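# Lay the towel flat beside the basket, then withdraw

## Task

Get the towel lying flat on the table as a single layer. It must sit at least one finger-width in from the table edge, at least two finger-widths from the basket's rim, and more than a hand-width from the column of either arm. The basket must end up upright with all of its base resting on the table, no more than three finger-widths from its starting spot and turned roughly as before. Finally the grippers must release and pull away, and the result only counts if it stays that way without the robot supporting anything.

## Robot and tools

ROBOT. Two 6-joint arms, left_arm and right_arm, each ending in a two-finger parallel gripper. Their root links sit at (-0.023, +0.340, 0) m for left_arm and (-0.015, -0.260, 0) m for right_arm, each yawed slightly (quat_wxyz (+0.997, 0, 0, -0.075) and (+0.996, 0, 0, +0.085)). The arm names are labels only; they do not mean the left or right side of a picture.

SCENE FRAME. All reported hand poses share one frame: origin on the table top midway between the arms, +x reaching out across the table, +z up, left_arm on the +y side. A gripper's fingers extend along its own +z axis and close along its y axis. end_effector_position is the point between the pads, roughly 1 cm short of the fingertips; at long reach it may be somewhat inaccurate. A wrist camera mount rides on each gripper and can collide with things.

JOINT ORDER, used in every row and every per-joint list: waist, shoulder, elbow, wrist pitch, wrist yaw, wrist roll. Stated ranges (rad): waist -2.618 to 3.054, shoulder 0.000 to 3.142, elbow 0.000 to 3.142, wrist pitch -1.571 to 1.571, wrist yaw -1.571 to 1.571, wrist roll -2.094 to 2.094. True ends may differ by up to 0.036 rad either way.

THE ROW. Every motion command is built from a row of 14 numbers, each within [-1, 1], always covering both arms: left_arm's six joint values then its opening, then right_arm's six joint values then its opening. Joint values are scaled offsets, not angles: 1.0 equals 1.202 rad for waist, 1.258 for shoulder, 1.238 for elbow, 2.073 for wrist pitch, 2.022 for wrist yaw and for wrist roll. The opening is absolute: +1 fully open, -1 closed. Put 0 for any joint that should stay.

execute_actions(actions): actions is a list of actions; each action is a list of up to 15 rows; each row is played for one control step of 1/30 s, and if fewer than 15 rows are given the final one repeats until 15 steps (0.5 s) have passed. Joint offsets in every row of an action are counted from the angles held when that action began (for a call's first action, the latest angles a result reported), not from the previous row. An empty list just returns the current state and images. If any action would push a joint more than 0.036 rad beyond its range, that action is refused for both arms; a malformed action, or a first action failing that check, rejects the entire call. A joint asked beyond its real end stops there, and the result may say "joint sent to its limit" (its absence proves nothing).

move(target, speed, blocking): target is one row as above; its offsets are counted from the "Joint positions" in the most recent result that printed them. All joints travel proportionally so they finish together, so the hand traces a curve; the paths last 0.5 to 10 s and stop short if 10 s is not enough. speed (rad/s, 0.01 to 2, default 0.5) limits the joint with the longest travel. Finger values are applied immediately. Nothing avoids obstacles or the other arm. The reply adds a "move:" line giving the ending (done, off_target, moving, held, fault), limits=held or limits=none, and each arm's joint furthest from target. With blocking=false you get a result after 0.5 s while motion continues; then use wait or stop before sending new rows or moves.

wait(seconds): 0 to 10; the arms hold their last command and a running move carries on. stop(): brakes a running move (needs stopping distance; fingers continue). zoom_image(camera, region): camera is one of cam_head_left, cam_head_right, cam_high, cam_low, cam_left_wrist, cam_right_wrist (all 504x504); region is [x0, y0, x1, y1] in pixels from the top-left, no larger than 504 by 504. read_manual(section): only "licences", no motion. finished_scene(scene): closes the current scene by its number; irreversible, and the goal must already hold.

RESULTS. A state line per arm gives the hand pose (metres, quat_wxyz) and grip_measured on the command scale. Joint positions and Joint velocities list each arm's six joints (rad, rad/s) plus the finger gap (m; 0.094 when wide open). Joint targets shows what the joints are currently driven toward; Joint torques are raw, offset and noisy. "joint command not followed" means a clearance check altered or blocked some joint targets. FAULT, MOTOR HOT (75 °C) and OVER-TEMPERATURE FAULT lines report stops: at 90 °C the arm halts 10 s, at 100 °C it goes limp and drops.

MOTION LIMITS. Each joint's target is kept within a lead of its measured angle (0.202 waist, 0.258 shoulder, 0.238 elbow, 0.573 wrist pitch, 0.522 wrist yaw and roll), and targets that would move the hand over 70 mm from where it is get scaled back, so big moves take several actions and unfinished ones need re-commanding. Friction may leave a joint up to about 0.031 rad off; smaller commands may not move it.

GRIPPING. To hold something, command an opening about 0.03 below grip_measured (less for a lighter hold). Readings may be off by about 1 mm. Pad force is roughly 50 to 62 N, less on very thin items such as cloth. Held parts may get brief tugs.

AVOID: arms touching or pushing each other, knocking anything off the table, tipping or shifting the basket, slamming, hard pressing, dropping things, and holding loads long enough to overheat. The simulation keeps running while you compose replies. End with grippers open and arms withdrawn.

Each tool is called after ">>>" as name(argument=value, ...) on one line, values as JSON.

## Session

I'll start by checking the current state.

>>> execute_actions(actions=[])

Scene clock: 0.00 s.
left_arm: end_effector_position=(+0.0590, +0.1234, +0.1859) grip_measured=+1.000 end_effector_quat_wxyz=(+0.092, +0.776, +0.624, +0.023) | right_arm: end_effector_position=(+0.2445, -0.2836, +0.3023) grip_measured=+1.000 end_effector_quat_wxyz=(+0.346, -0.215, +0.806, -0.428)
Joint names: [waist, shoulder, elbow, wrist pitch, wrist yaw, wrist roll]
Joint positions: left_arm=[-1.142  1.295  1.296 -1.418 -0.113  0.503  0.094] | right_arm=[ 0.313  0.933  1.082 -0.918  0.969 -0.478  0.094]
Joint velocities: left_arm=[-0.002  0.007  0.007 -0.081  0.007  0.037  0.   ] | right_arm=[0.017 0.017 0.017 0.007 0.022 0.037 0.   ]
Joint torques (N m, as the arm reports them, + toward a larger angle): no reading
Joint targets: left_arm=[-1.142 1.295 1.296 -1.418 -0.113 0.503] | right_arm=[0.313 0.933 1.082 -0.918 0.969 -0.478]

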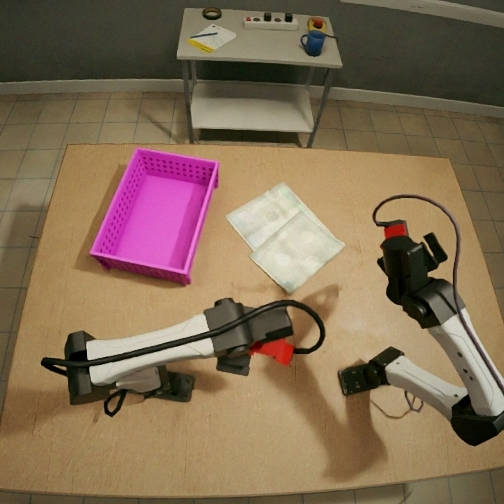

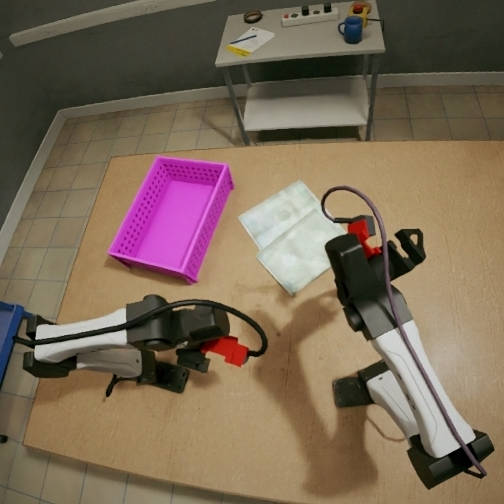

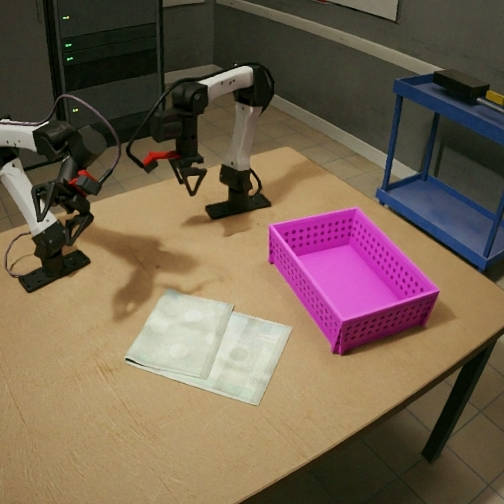

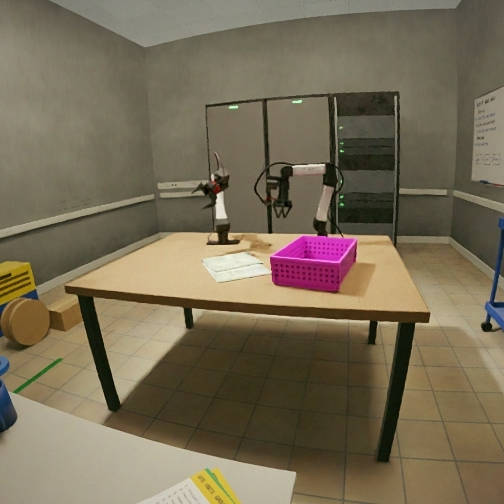

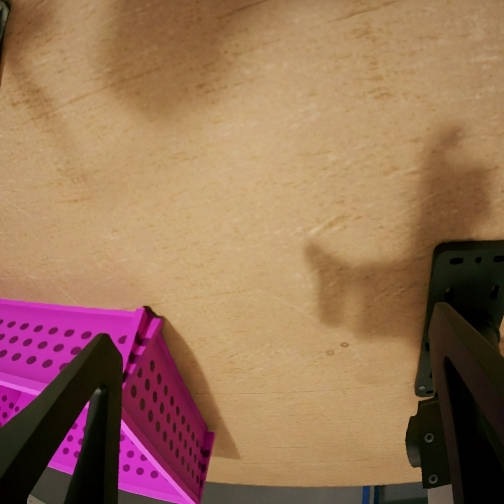

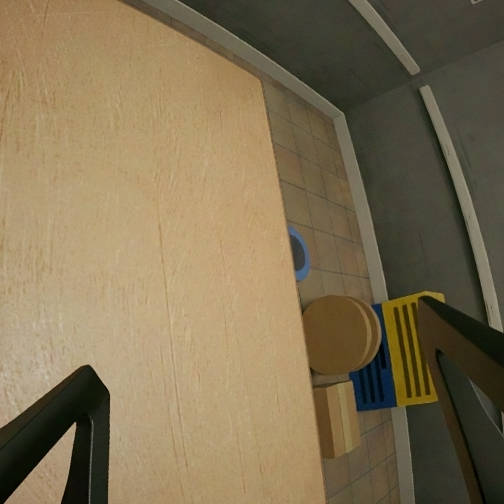

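>>> zoom_image(camera="cam_head_left", region=[180, 150, 400, 330])

>>> zoom_image(camera="cam_high", region=[100, 260, 320, 430])

Region (180, 150, 400, 330) of cam_head_left's 504x504 image, scaled by 2.291, with more detail than that image has; it fills the top 412 rows of this view, and the rest is white.

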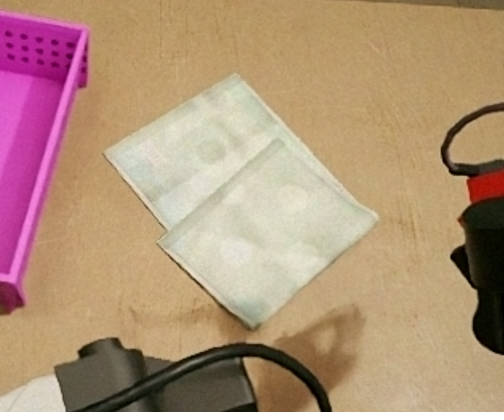

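Region (100, 260, 320, 430) of cam_high's 504x504 image, scaled by 2.291, with more detail than that image has; it fills the top 389 rows of this view, and the rest is white.

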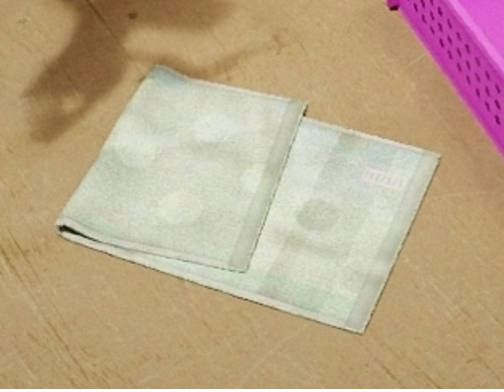

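>>> move(target=[0.5993, 0.5006, 0.5347, 0.0892, 0.0559, -0.2488, 1, -0.1583, 0.6632, 0.5683, -0.1931, -0.4792, 0.2364, 1], speed=0.8)

Scene clock: 8.90 s.
left_arm: end_effector_position=(+0.3450, +0.1054, +0.2014) grip_measured=+1.000 end_effector_quat_wxyz=(+0.174, +0.281, +0.943, -0.044) | right_arm: end_effector_position=(+0.3479, -0.1483, +0.1960) grip_measured=+1.000 end_effector_quat_wxyz=(+0.132, -0.153, +0.979, +0.016)
Joint names: [waist, shoulder, elbow, wrist pitch, wrist yaw, wrist roll]
Joint positions: left_arm=[-0.421  1.906  1.941 -1.245 -0.011  0.011  0.094] | right_arm=[ 0.131  1.763  1.766 -1.307  0.007 -0.01   0.094]
Joint velocities: left_arm=[-0.002 -0.012  0.007 -0.037 -0.022 -0.081  0.   ] | right_arm=[-0.002  0.002 -0.002 -0.022 -0.007 -0.066  0.   ]
Joint torques (N m, as the arm reports them, + toward a larger angle): left_arm=[ -0.22 -11.48   9.05   1.1    0.24  -0.08] | right_arm=[-0.56 -6.95  7.95  0.78 -0.01  0.1 ]
Joint targets: left_arm=[-0.422 1.925 1.958 -1.233 -0.000 0.000] | right_arm=[0.122 1.767 1.786 -1.318 0.000 -0.000]
move: done; limits=none; left_arm: farthest joint: the shoulder, 0.019 radians from its target (0.630 radians at the start); right_arm: farthest joint: the elbow, 0.020 radians from its target (0.703 radians at the start)

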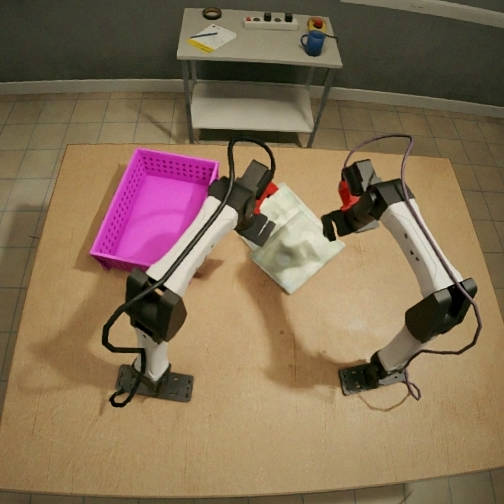

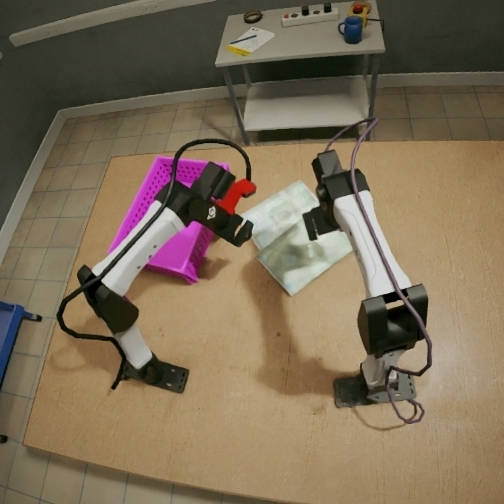

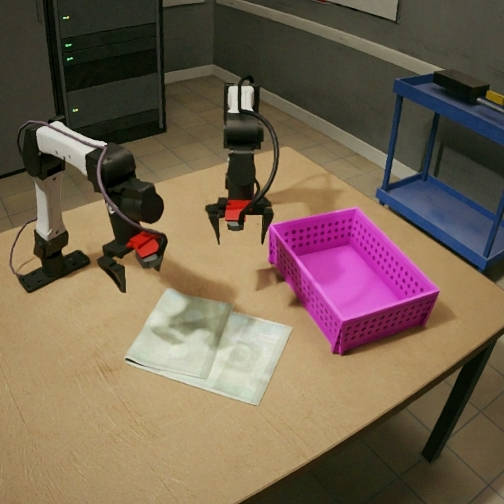

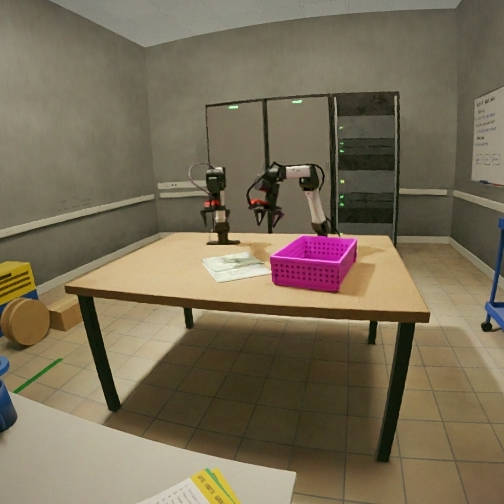

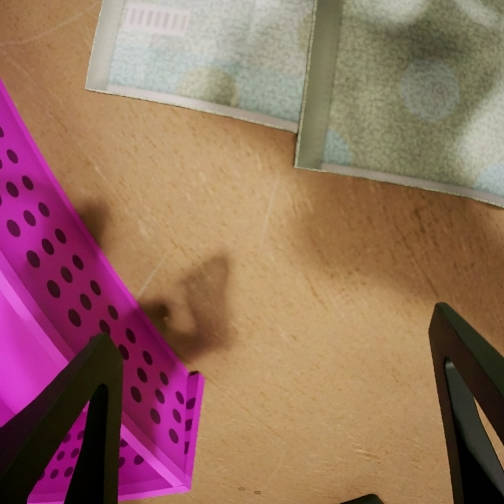

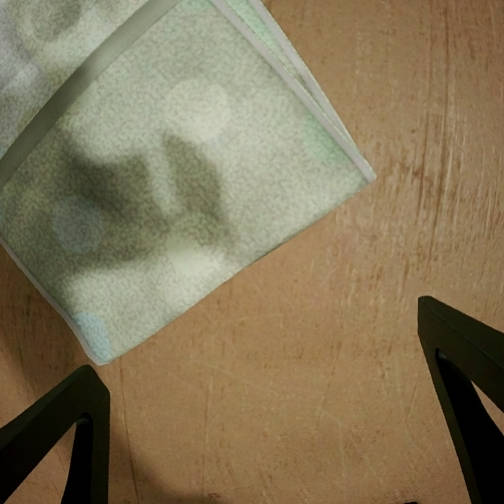

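>>> move(target=[-0.0239, 0.3282, 0.1075, -0.0391, 0.0054, 0.1429, 0.0, 0, 0, 0, 0, 0, 0, 1], speed=0.5)

Scene clock: 14.23 s.
left_arm: end_effector_position=(+0.3533, +0.0894, +0.0600) grip_measured=+0.003 end_effector_quat_wxyz=(+0.006, +0.426, +0.905, +0.004) | right_arm: end_effector_position=(+0.3479, -0.1483, +0.1960) grip_measured=+1.000 end_effector_quat_wxyz=(+0.132, -0.153, +0.979, +0.016)
Joint names: [waist, shoulder, elbow, wrist pitch, wrist yaw, wrist roll]
Joint positions: left_arm=[-0.44   2.306  2.053 -1.307 -0.01   0.289  0.047] | right_arm=[ 0.131  1.763  1.766 -1.307  0.007 -0.01   0.094]
Joint velocities: left_arm=[ 0.007 -0.007 -0.017 -0.007 -0.051 -0.037  0.001] | right_arm=[-0.002  0.012 -0.007  0.081 -0.007 -0.007  0.   ]
Joint torques (N m, as the arm reports them, + toward a larger angle): left_arm=[ -0.96 -15.73   8.92   0.15   0.26   0.04] | right_arm=[ 0.18 -7.28  6.51  0.87  0.05 -0.02]
Joint targets: left_arm=[-0.450 2.319 2.074 -1.326 -0.000 0.300] | right_arm=[0.131 1.763 1.766 -1.307 0.007 -0.010]
move: off_target (left_arm); limits=none; left_arm: farthest joint: the elbow, 0.021 radians from its target (0.133 radians at the start); right_arm: farthest joint: the waist, 0.000 radians from its target (0.000 radians at the start)

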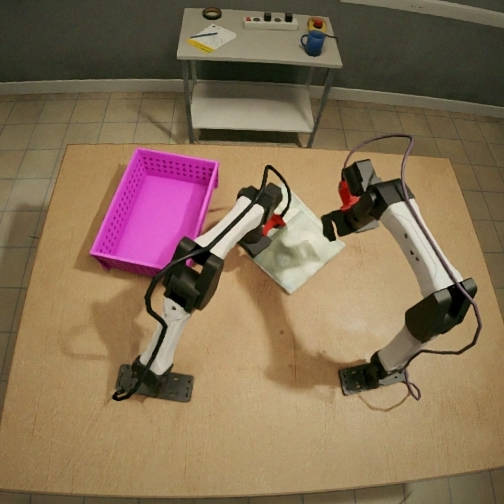

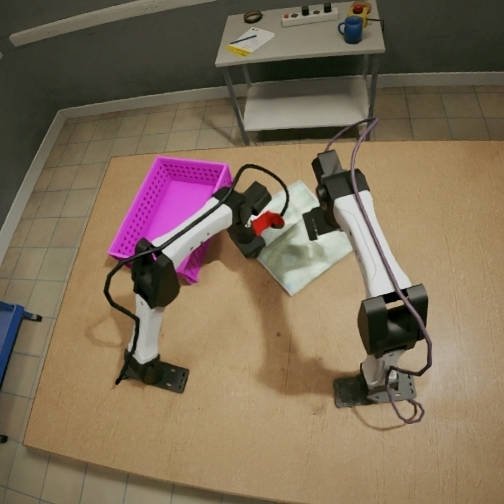

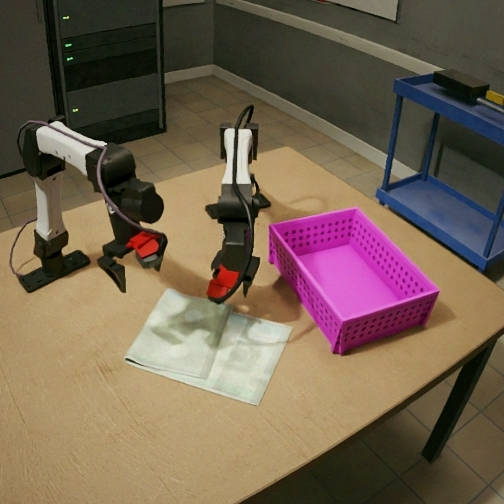

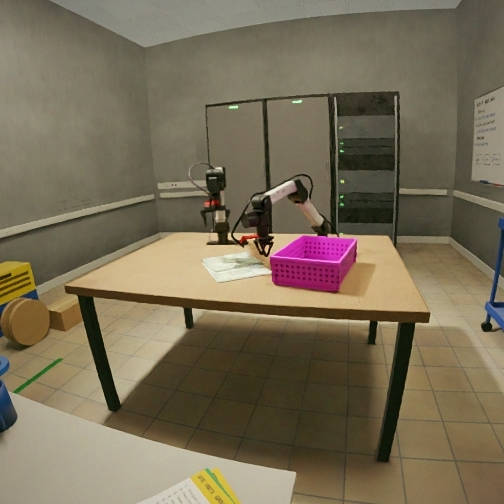

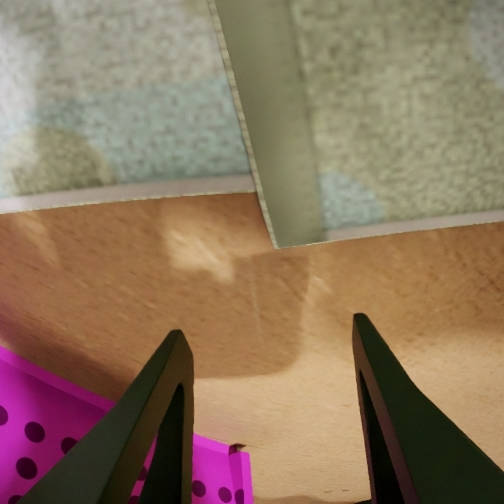

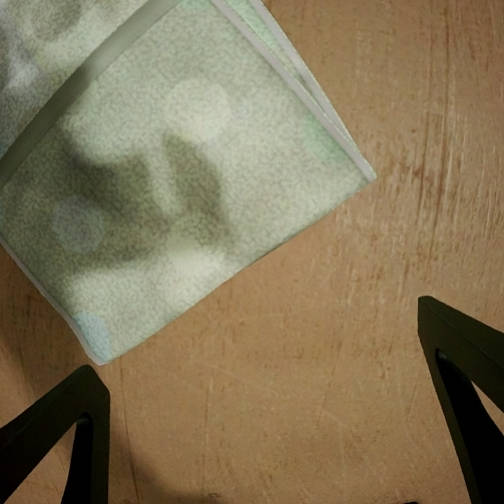

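>>> move(target=[-0.008, 0.0684, -0.0186, 0.0444, 0.005, 0.0054, 0.0, 0, 0, 0, 0, 0, 0, 1], speed=0.2)

Scene clock: 16.73 s.
left_arm: end_effector_position=(+0.3649, +0.0817, +0.0304) grip_measured=+0.003 end_effector_quat_wxyz=(+0.010, +0.426, +0.905, +0.004) | right_arm: end_effector_position=(+0.3479, -0.1483, +0.1960) grip_measured=+1.000 end_effector_quat_wxyz=(+0.132, -0.153, +0.979, +0.016)
Joint names: [waist, shoulder, elbow, wrist pitch, wrist yaw, wrist roll]
Joint positions: left_arm=[-0.44   2.374  2.053 -1.231 -0.01   0.289  0.047] | right_arm=[ 0.131  1.763  1.766 -1.307  0.007 -0.01   0.094]
Joint velocities: left_arm=[-0.007 -0.007 -0.027 -0.081 -0.066  0.037  0.001] | right_arm=[ 0.002 -0.017  0.007 -0.007 -0.037 -0.022  0.   ]
Joint torques (N m, as the arm reports them, + toward a larger angle): left_arm=[ -0.98 -15.64   5.28   0.46   0.26   0.06] | right_arm=[ 0.17 -7.26  6.46  0.87  0.05 -0.01]
Joint targets: left_arm=[-0.450 2.393 2.030 -1.215 0.000 0.300] | right_arm=[0.131 1.763 1.766 -1.307 0.007 -0.010]
move: off_target (left_arm); limits=none; left_arm: farthest joint: the elbow, 0.023 radians from its target (0.023 radians at the start); right_arm: farthest joint: the waist, 0.000 radians from its target (0.000 radians at the start)

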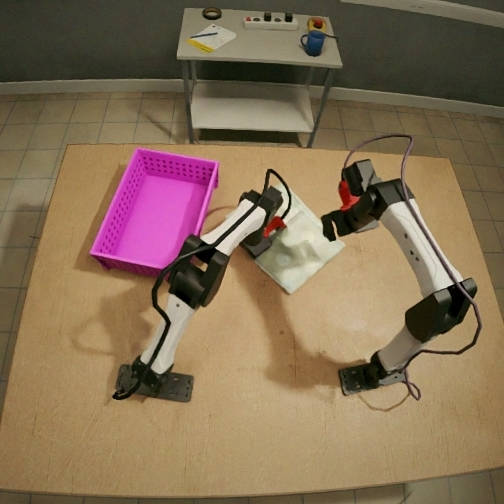

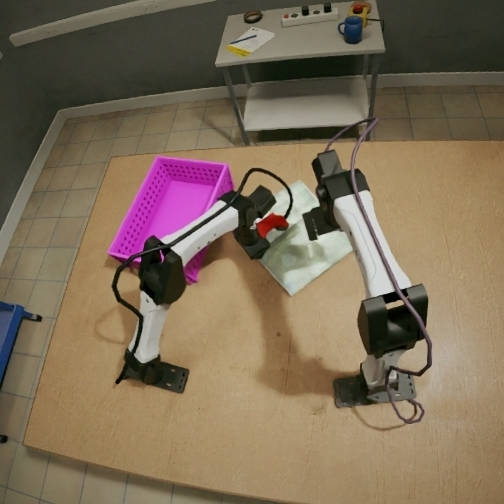

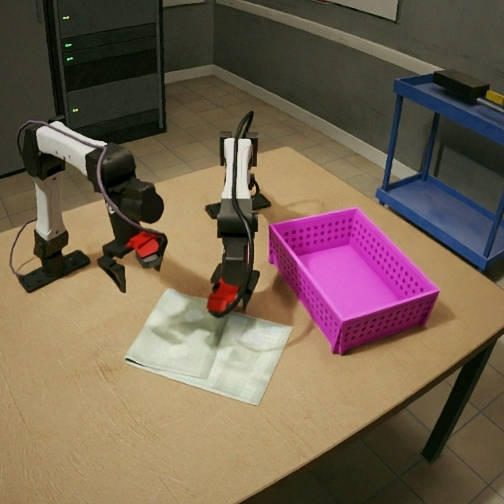

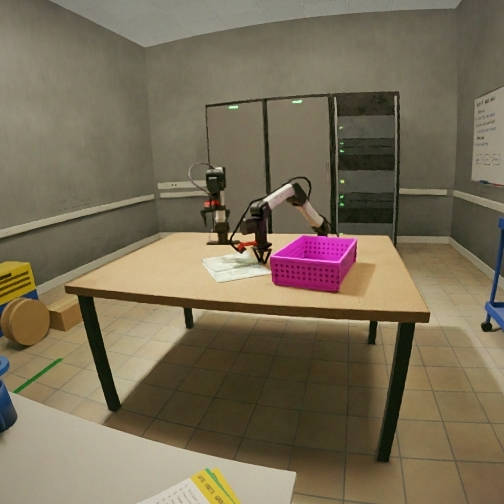

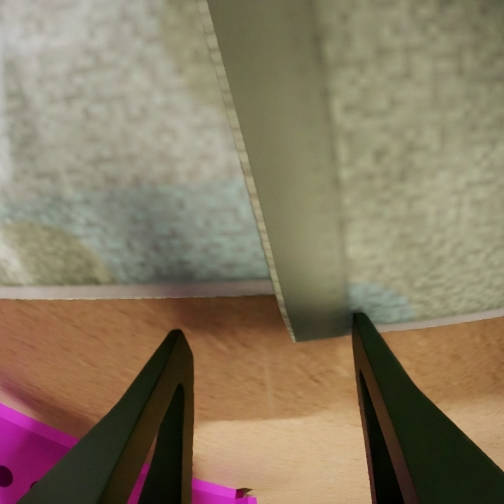

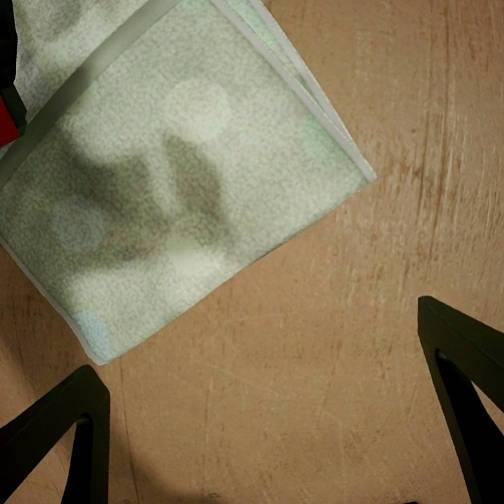

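>>> move(target=[-0.0333, 0.008, -0.0654, 0.0275, 0.005, 0.0054, 0.0, 0, 0, 0, 0, 0, 0, 1], speed=0.15)

Scene clock: 19.10 s.
left_arm: end_effector_position=(+0.3564, +0.0730, +0.0252) grip_measured=+0.003 end_effector_quat_wxyz=(+0.011, +0.438, +0.899, +0.003) | right_arm: end_effector_position=(+0.3479, -0.1483, +0.1960) grip_measured=+1.000 end_effector_quat_wxyz=(+0.132, -0.153, +0.979, +0.016)
Joint names: [waist, shoulder, elbow, wrist pitch, wrist yaw, wrist roll]
Joint positions: left_arm=[-0.466  2.364  2.013 -1.2   -0.01   0.291  0.047] | right_arm=[ 0.131  1.763  1.766 -1.307  0.007 -0.01   0.094]
Joint velocities: left_arm=[-0.007  0.002  0.002  0.037  0.007 -0.007  0.   ] | right_arm=[-0.007 -0.007 -0.002 -0.022 -0.037 -0.081  0.   ]
Joint torques (N m, as the arm reports them, + toward a larger angle): left_arm=[ -1.2  -15.47   3.76   0.57   0.26   0.02] | right_arm=[ 0.14 -7.27  6.49  0.87  0.04 -0.01]
Joint targets: left_arm=[-0.480 2.384 1.972 -1.174 0.000 0.300] | right_arm=[0.131 1.763 1.766 -1.307 0.007 -0.010]
move: off_target (left_arm); limits=none; left_arm: farthest joint: the elbow, 0.041 radians from its target (0.081 radians at the start); right_arm: farthest joint: the waist, 0.000 radians from its target (0.000 radians at the start)

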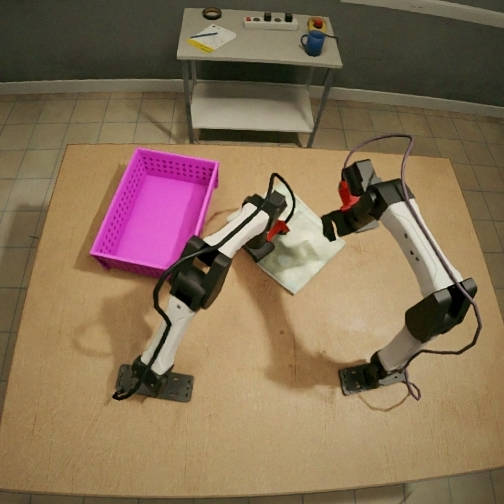

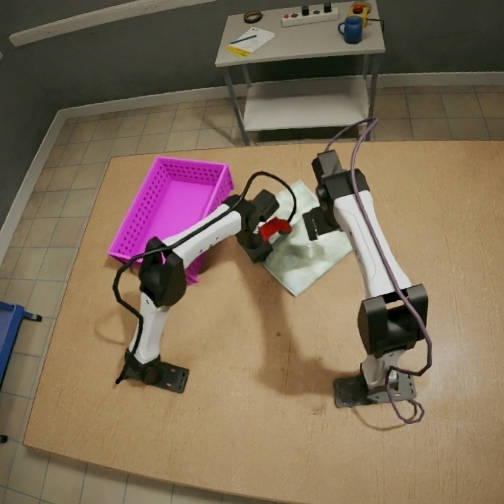

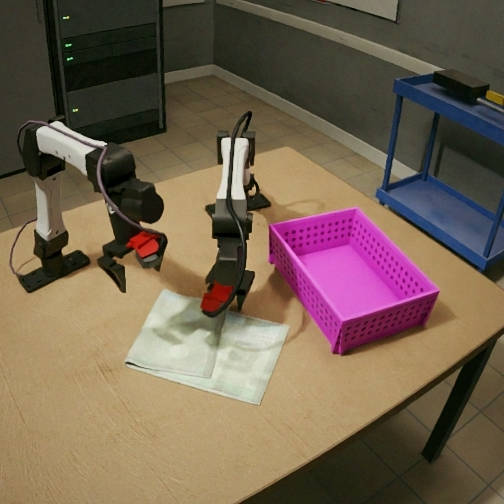

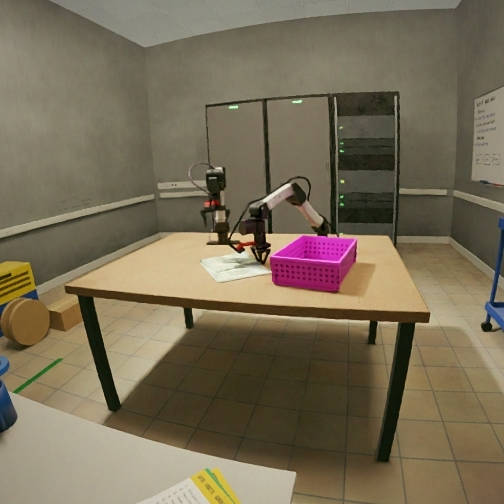

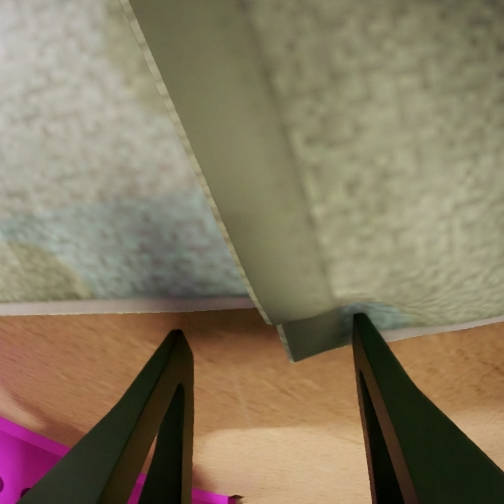

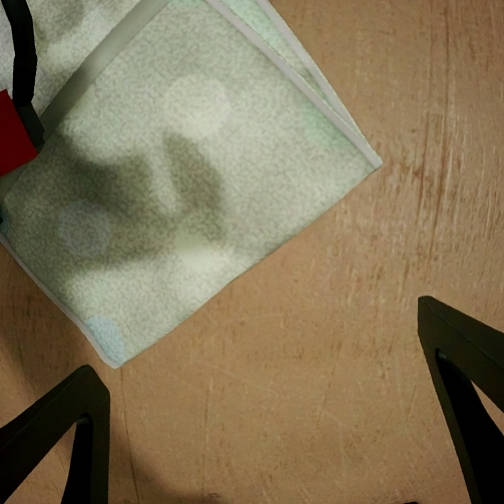

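>>> execute_actions(actions=[[[0,0.01,-0.02,0.01,0,0,-0.3,0,0,0,0,0,0,1],[0,0.01,-0.02,0.01,0,0,-0.4,0,0,0,0,0,0,1],[0,0.01,-0.02,0.01,0,0,-0.5,0,0,0,0,0,0,1],[0,0.01,-0.02,0.01,0,0,-0.6,0,0,0,0,0,0,1],[0,0.01,-0.02,0.01,0,0,-0.7,0,0,0,0,0,0,1],[0,0.01,-0.02,0.01,0,0,-0.8,0,0,0,0,0,0,1],[0,0.01,-0.02,0.01,0,0,-0.9,0,0,0,0,0,0,1],[0,0.01,-0.02,0.01,0,0,-1,0,0,0,0,0,0,1]],[[0,0.01,-0.02,0.01,0,0,-1,0,0,0,0,0,0,1]]])

Scene clock: 20.93 s.
left_arm: end_effector_position=(+0.3561, +0.0717, +0.0259) grip_measured=-0.996 end_effector_quat_wxyz=(+0.012, +0.438, +0.899, -0.000) | right_arm: end_effector_position=(+0.3479, -0.1483, +0.1960) grip_measured=+1.000 end_effector_quat_wxyz=(+0.132, -0.153, +0.979, +0.016)
Joint names: [waist, shoulder, elbow, wrist pitch, wrist yaw, wrist roll]
Joint positions: left_arm=[-0.466  2.362  2.013 -1.198 -0.004  0.291  0.   ] | right_arm=[ 0.131  1.763  1.766 -1.307  0.007 -0.01   0.094]
Joint velocities: left_arm=[ 0.007  0.012 -0.007 -0.051 -0.007 -0.022 -0.   ] | right_arm=[-0.007 -0.022  0.022  0.051 -0.037 -0.051  0.   ]
Joint torques (N m, as the arm reports them, + toward a larger angle): left_arm=[ -0.17 -16.18   5.25   0.53   0.14  -0.03] | right_arm=[ 0.16 -7.27  6.49  0.86  0.06 -0.01]
Joint targets: left_arm=[-0.466 2.375 1.988 -1.178 -0.004 0.291] | right_arm=[0.131 1.763 1.766 -1.307 0.007 -0.010]

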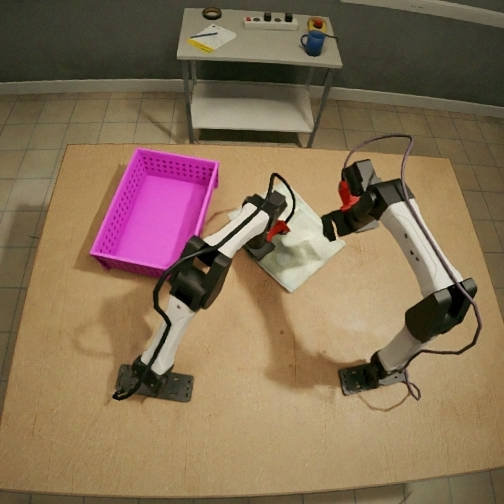

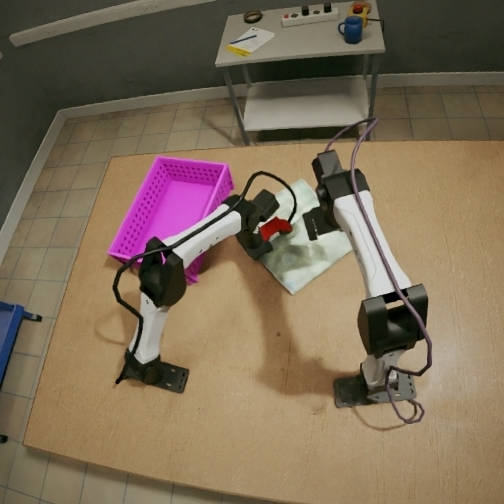

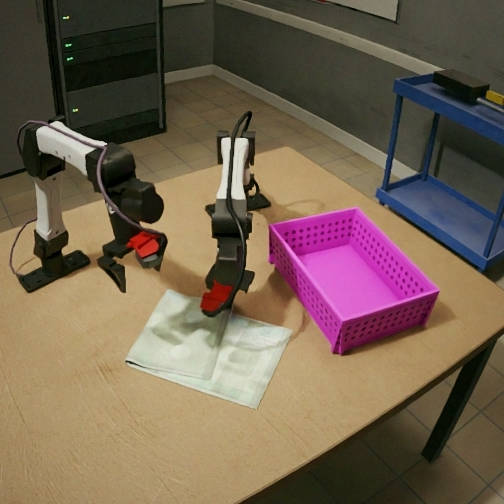

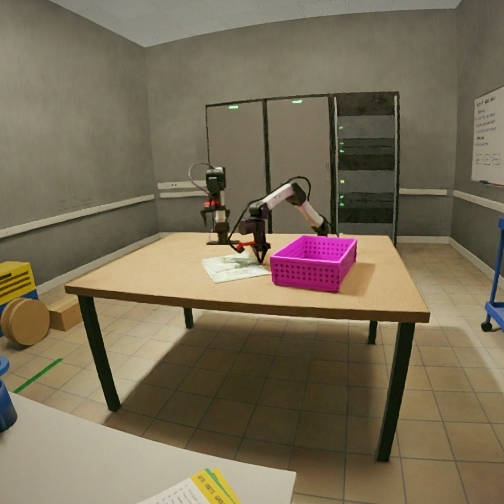

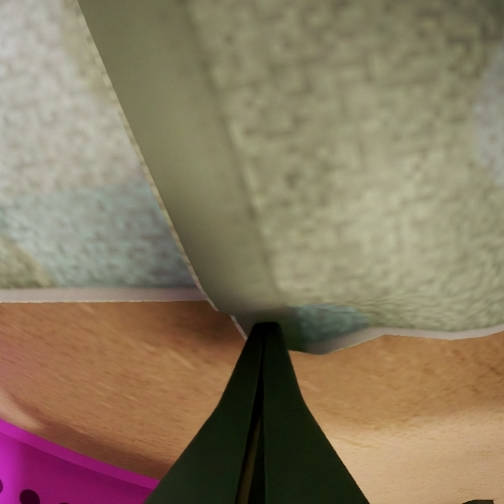

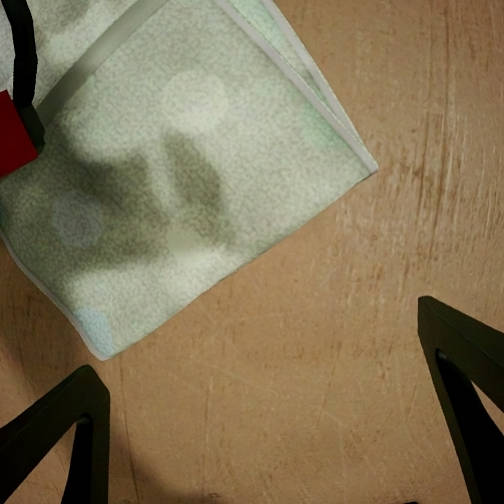

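>>> move(target=[0, -0.075, 0, -0.035, 0, 0, -1, 0, 0, 0, 0, 0, 0, 1], speed=0.15)

Scene clock: 22.43 s.
left_arm: end_effector_position=(+0.3506, +0.0756, +0.0635) grip_measured=-0.996 end_effector_quat_wxyz=(+0.029, +0.438, +0.898, -0.003) | right_arm: end_effector_position=(+0.3479, -0.1483, +0.1960) grip_measured=+1.000 end_effector_quat_wxyz=(+0.132, -0.153, +0.979, +0.016)
Joint names: [waist, shoulder, elbow, wrist pitch, wrist yaw, wrist roll]
Joint positions: left_arm=[-0.466  2.276  2.013 -1.25  -0.004  0.291  0.   ] | right_arm=[ 0.131  1.763  1.766 -1.307  0.007 -0.01   0.094]
Joint velocities: left_arm=[-0.012  0.012  0.032  0.066 -0.066 -0.007 -0.001] | right_arm=[ 0.007  0.002 -0.017 -0.066  0.051 -0.037  0.   ]
Joint torques (N m, as the arm reports them, + toward a larger angle): left_arm=[ -0.18 -17.22   7.37   0.19   0.14   0.  ] | right_arm=[ 0.17 -7.28  6.47  0.87  0.04 -0.01]
Joint targets: left_arm=[-0.466 2.268 2.013 -1.271 -0.004 0.291] | right_arm=[0.131 1.763 1.766 -1.307 0.007 -0.010]
move: done; limits=none; left_arm: farthest joint: the wrist pitch, 0.020 radians from its target (0.072 radians at the start); right_arm: farthest joint: the waist, 0.000 radians from its target (0.000 radians at the start)

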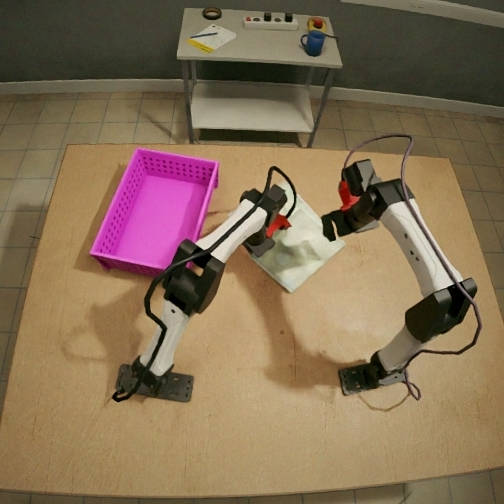

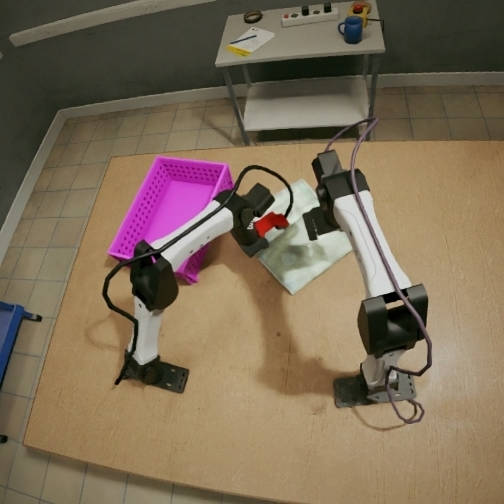

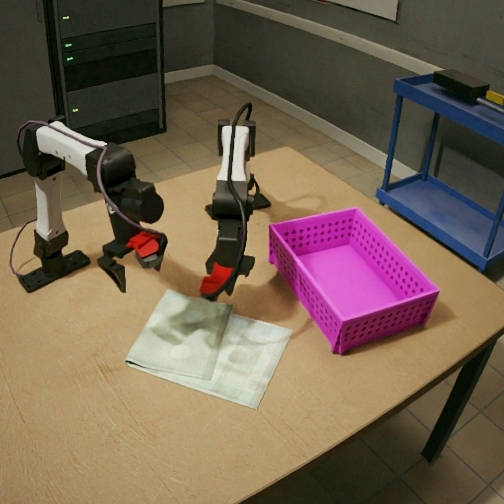

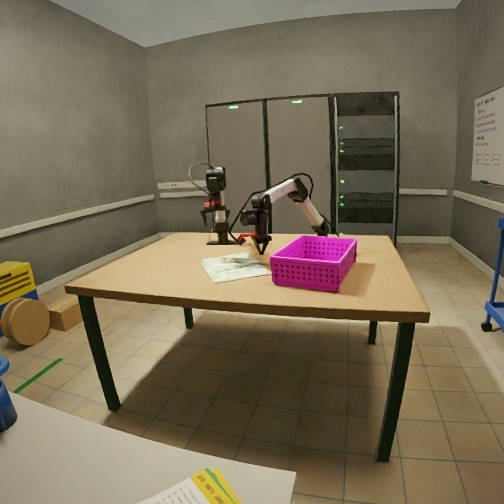

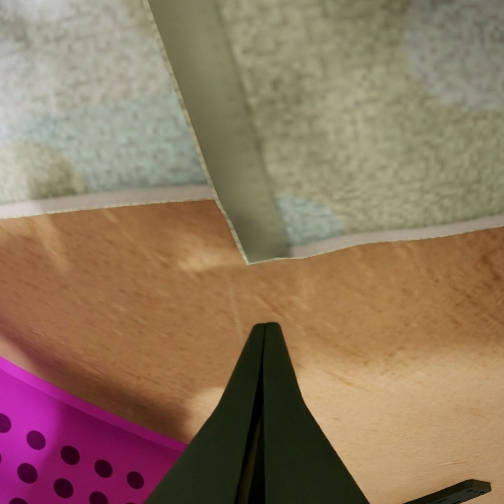

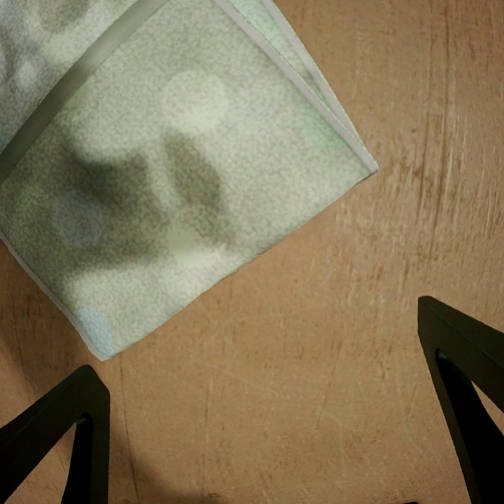

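>>> move(target=[-0.0599, -0.006, -0.0969, 0.0859, 0, -0.0351, 0.0, 0, 0, 0, 0, 0, 0, 1], speed=0.25)

Scene clock: 26.10 s.
left_arm: end_effector_position=(+0.3439, +0.0429, +0.0407) grip_measured=-0.003 end_effector_quat_wxyz=(+0.061, +0.440, +0.896, -0.012) | right_arm: end_effector_position=(+0.3479, -0.1483, +0.1960) grip_measured=+1.000 end_effector_quat_wxyz=(+0.132, -0.153, +0.979, +0.016)
Joint names: [waist, shoulder, elbow, wrist pitch, wrist yaw, wrist roll]
Joint positions: left_arm=[-0.531  2.276  1.917 -1.088 -0.004  0.231  0.047] | right_arm=[ 0.131  1.763  1.766 -1.307  0.007 -0.01   0.094]
Joint velocities: left_arm=[-0.007 -0.017  0.002  0.081  0.022 -0.037  0.   ] | right_arm=[-0.002  0.002  0.002  0.022  0.007 -0.007  0.   ]
Joint torques (N m, as the arm reports them, + toward a larger angle): left_arm=[ -0.89 -17.44   5.53   0.66   0.13  -0.15] | right_arm=[ 0.16 -7.26  6.48  0.86  0.05  0.  ]
Joint targets: left_arm=[-0.538 2.268 1.893 -1.072 -0.004 0.220] | right_arm=[0.131 1.763 1.766 -1.307 0.007 -0.010]
move: off_target (left_arm); limits=none; left_arm: farthest joint: the elbow, 0.024 radians from its target (0.120 radians at the start); right_arm: farthest joint: the waist, 0.000 radians from its target (0.000 radians at the start)

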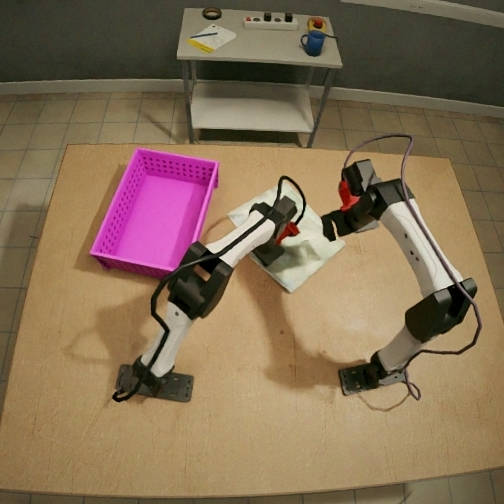

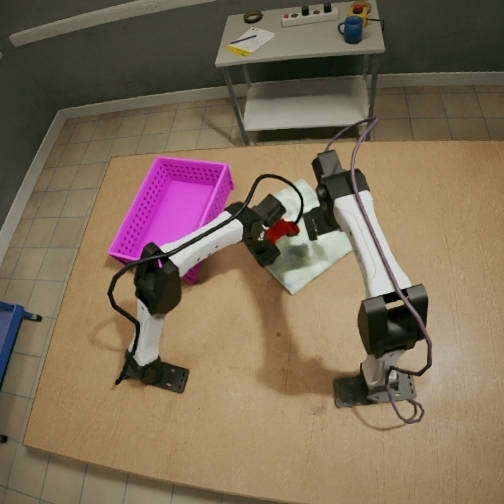

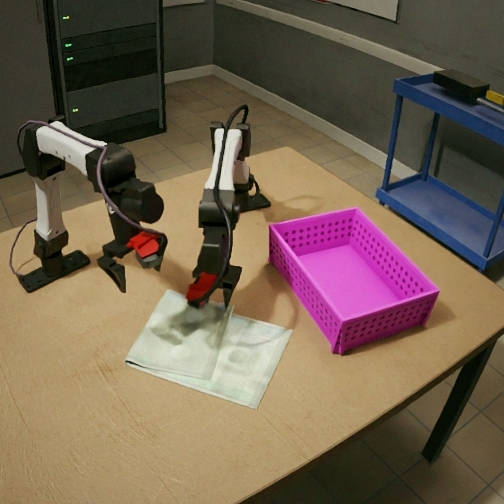

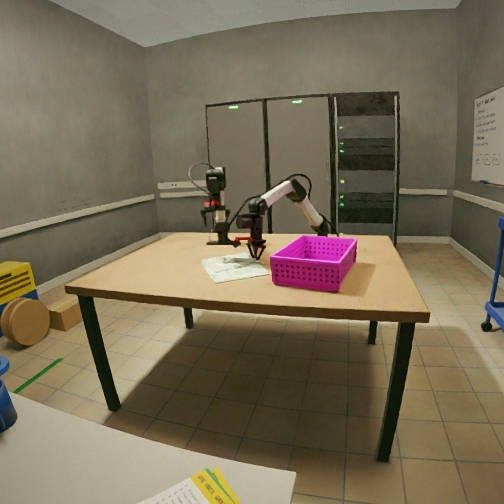

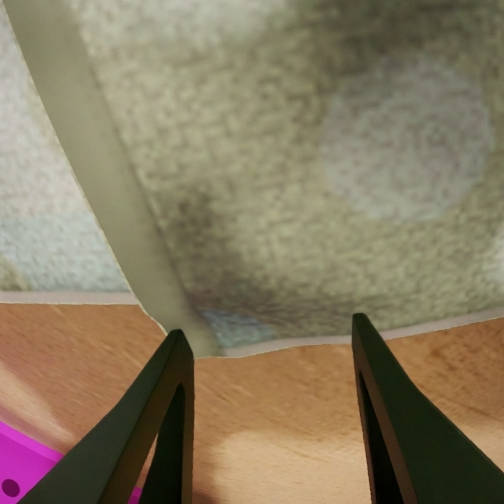

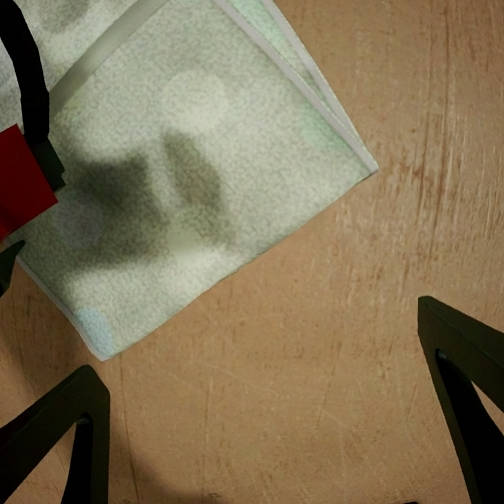

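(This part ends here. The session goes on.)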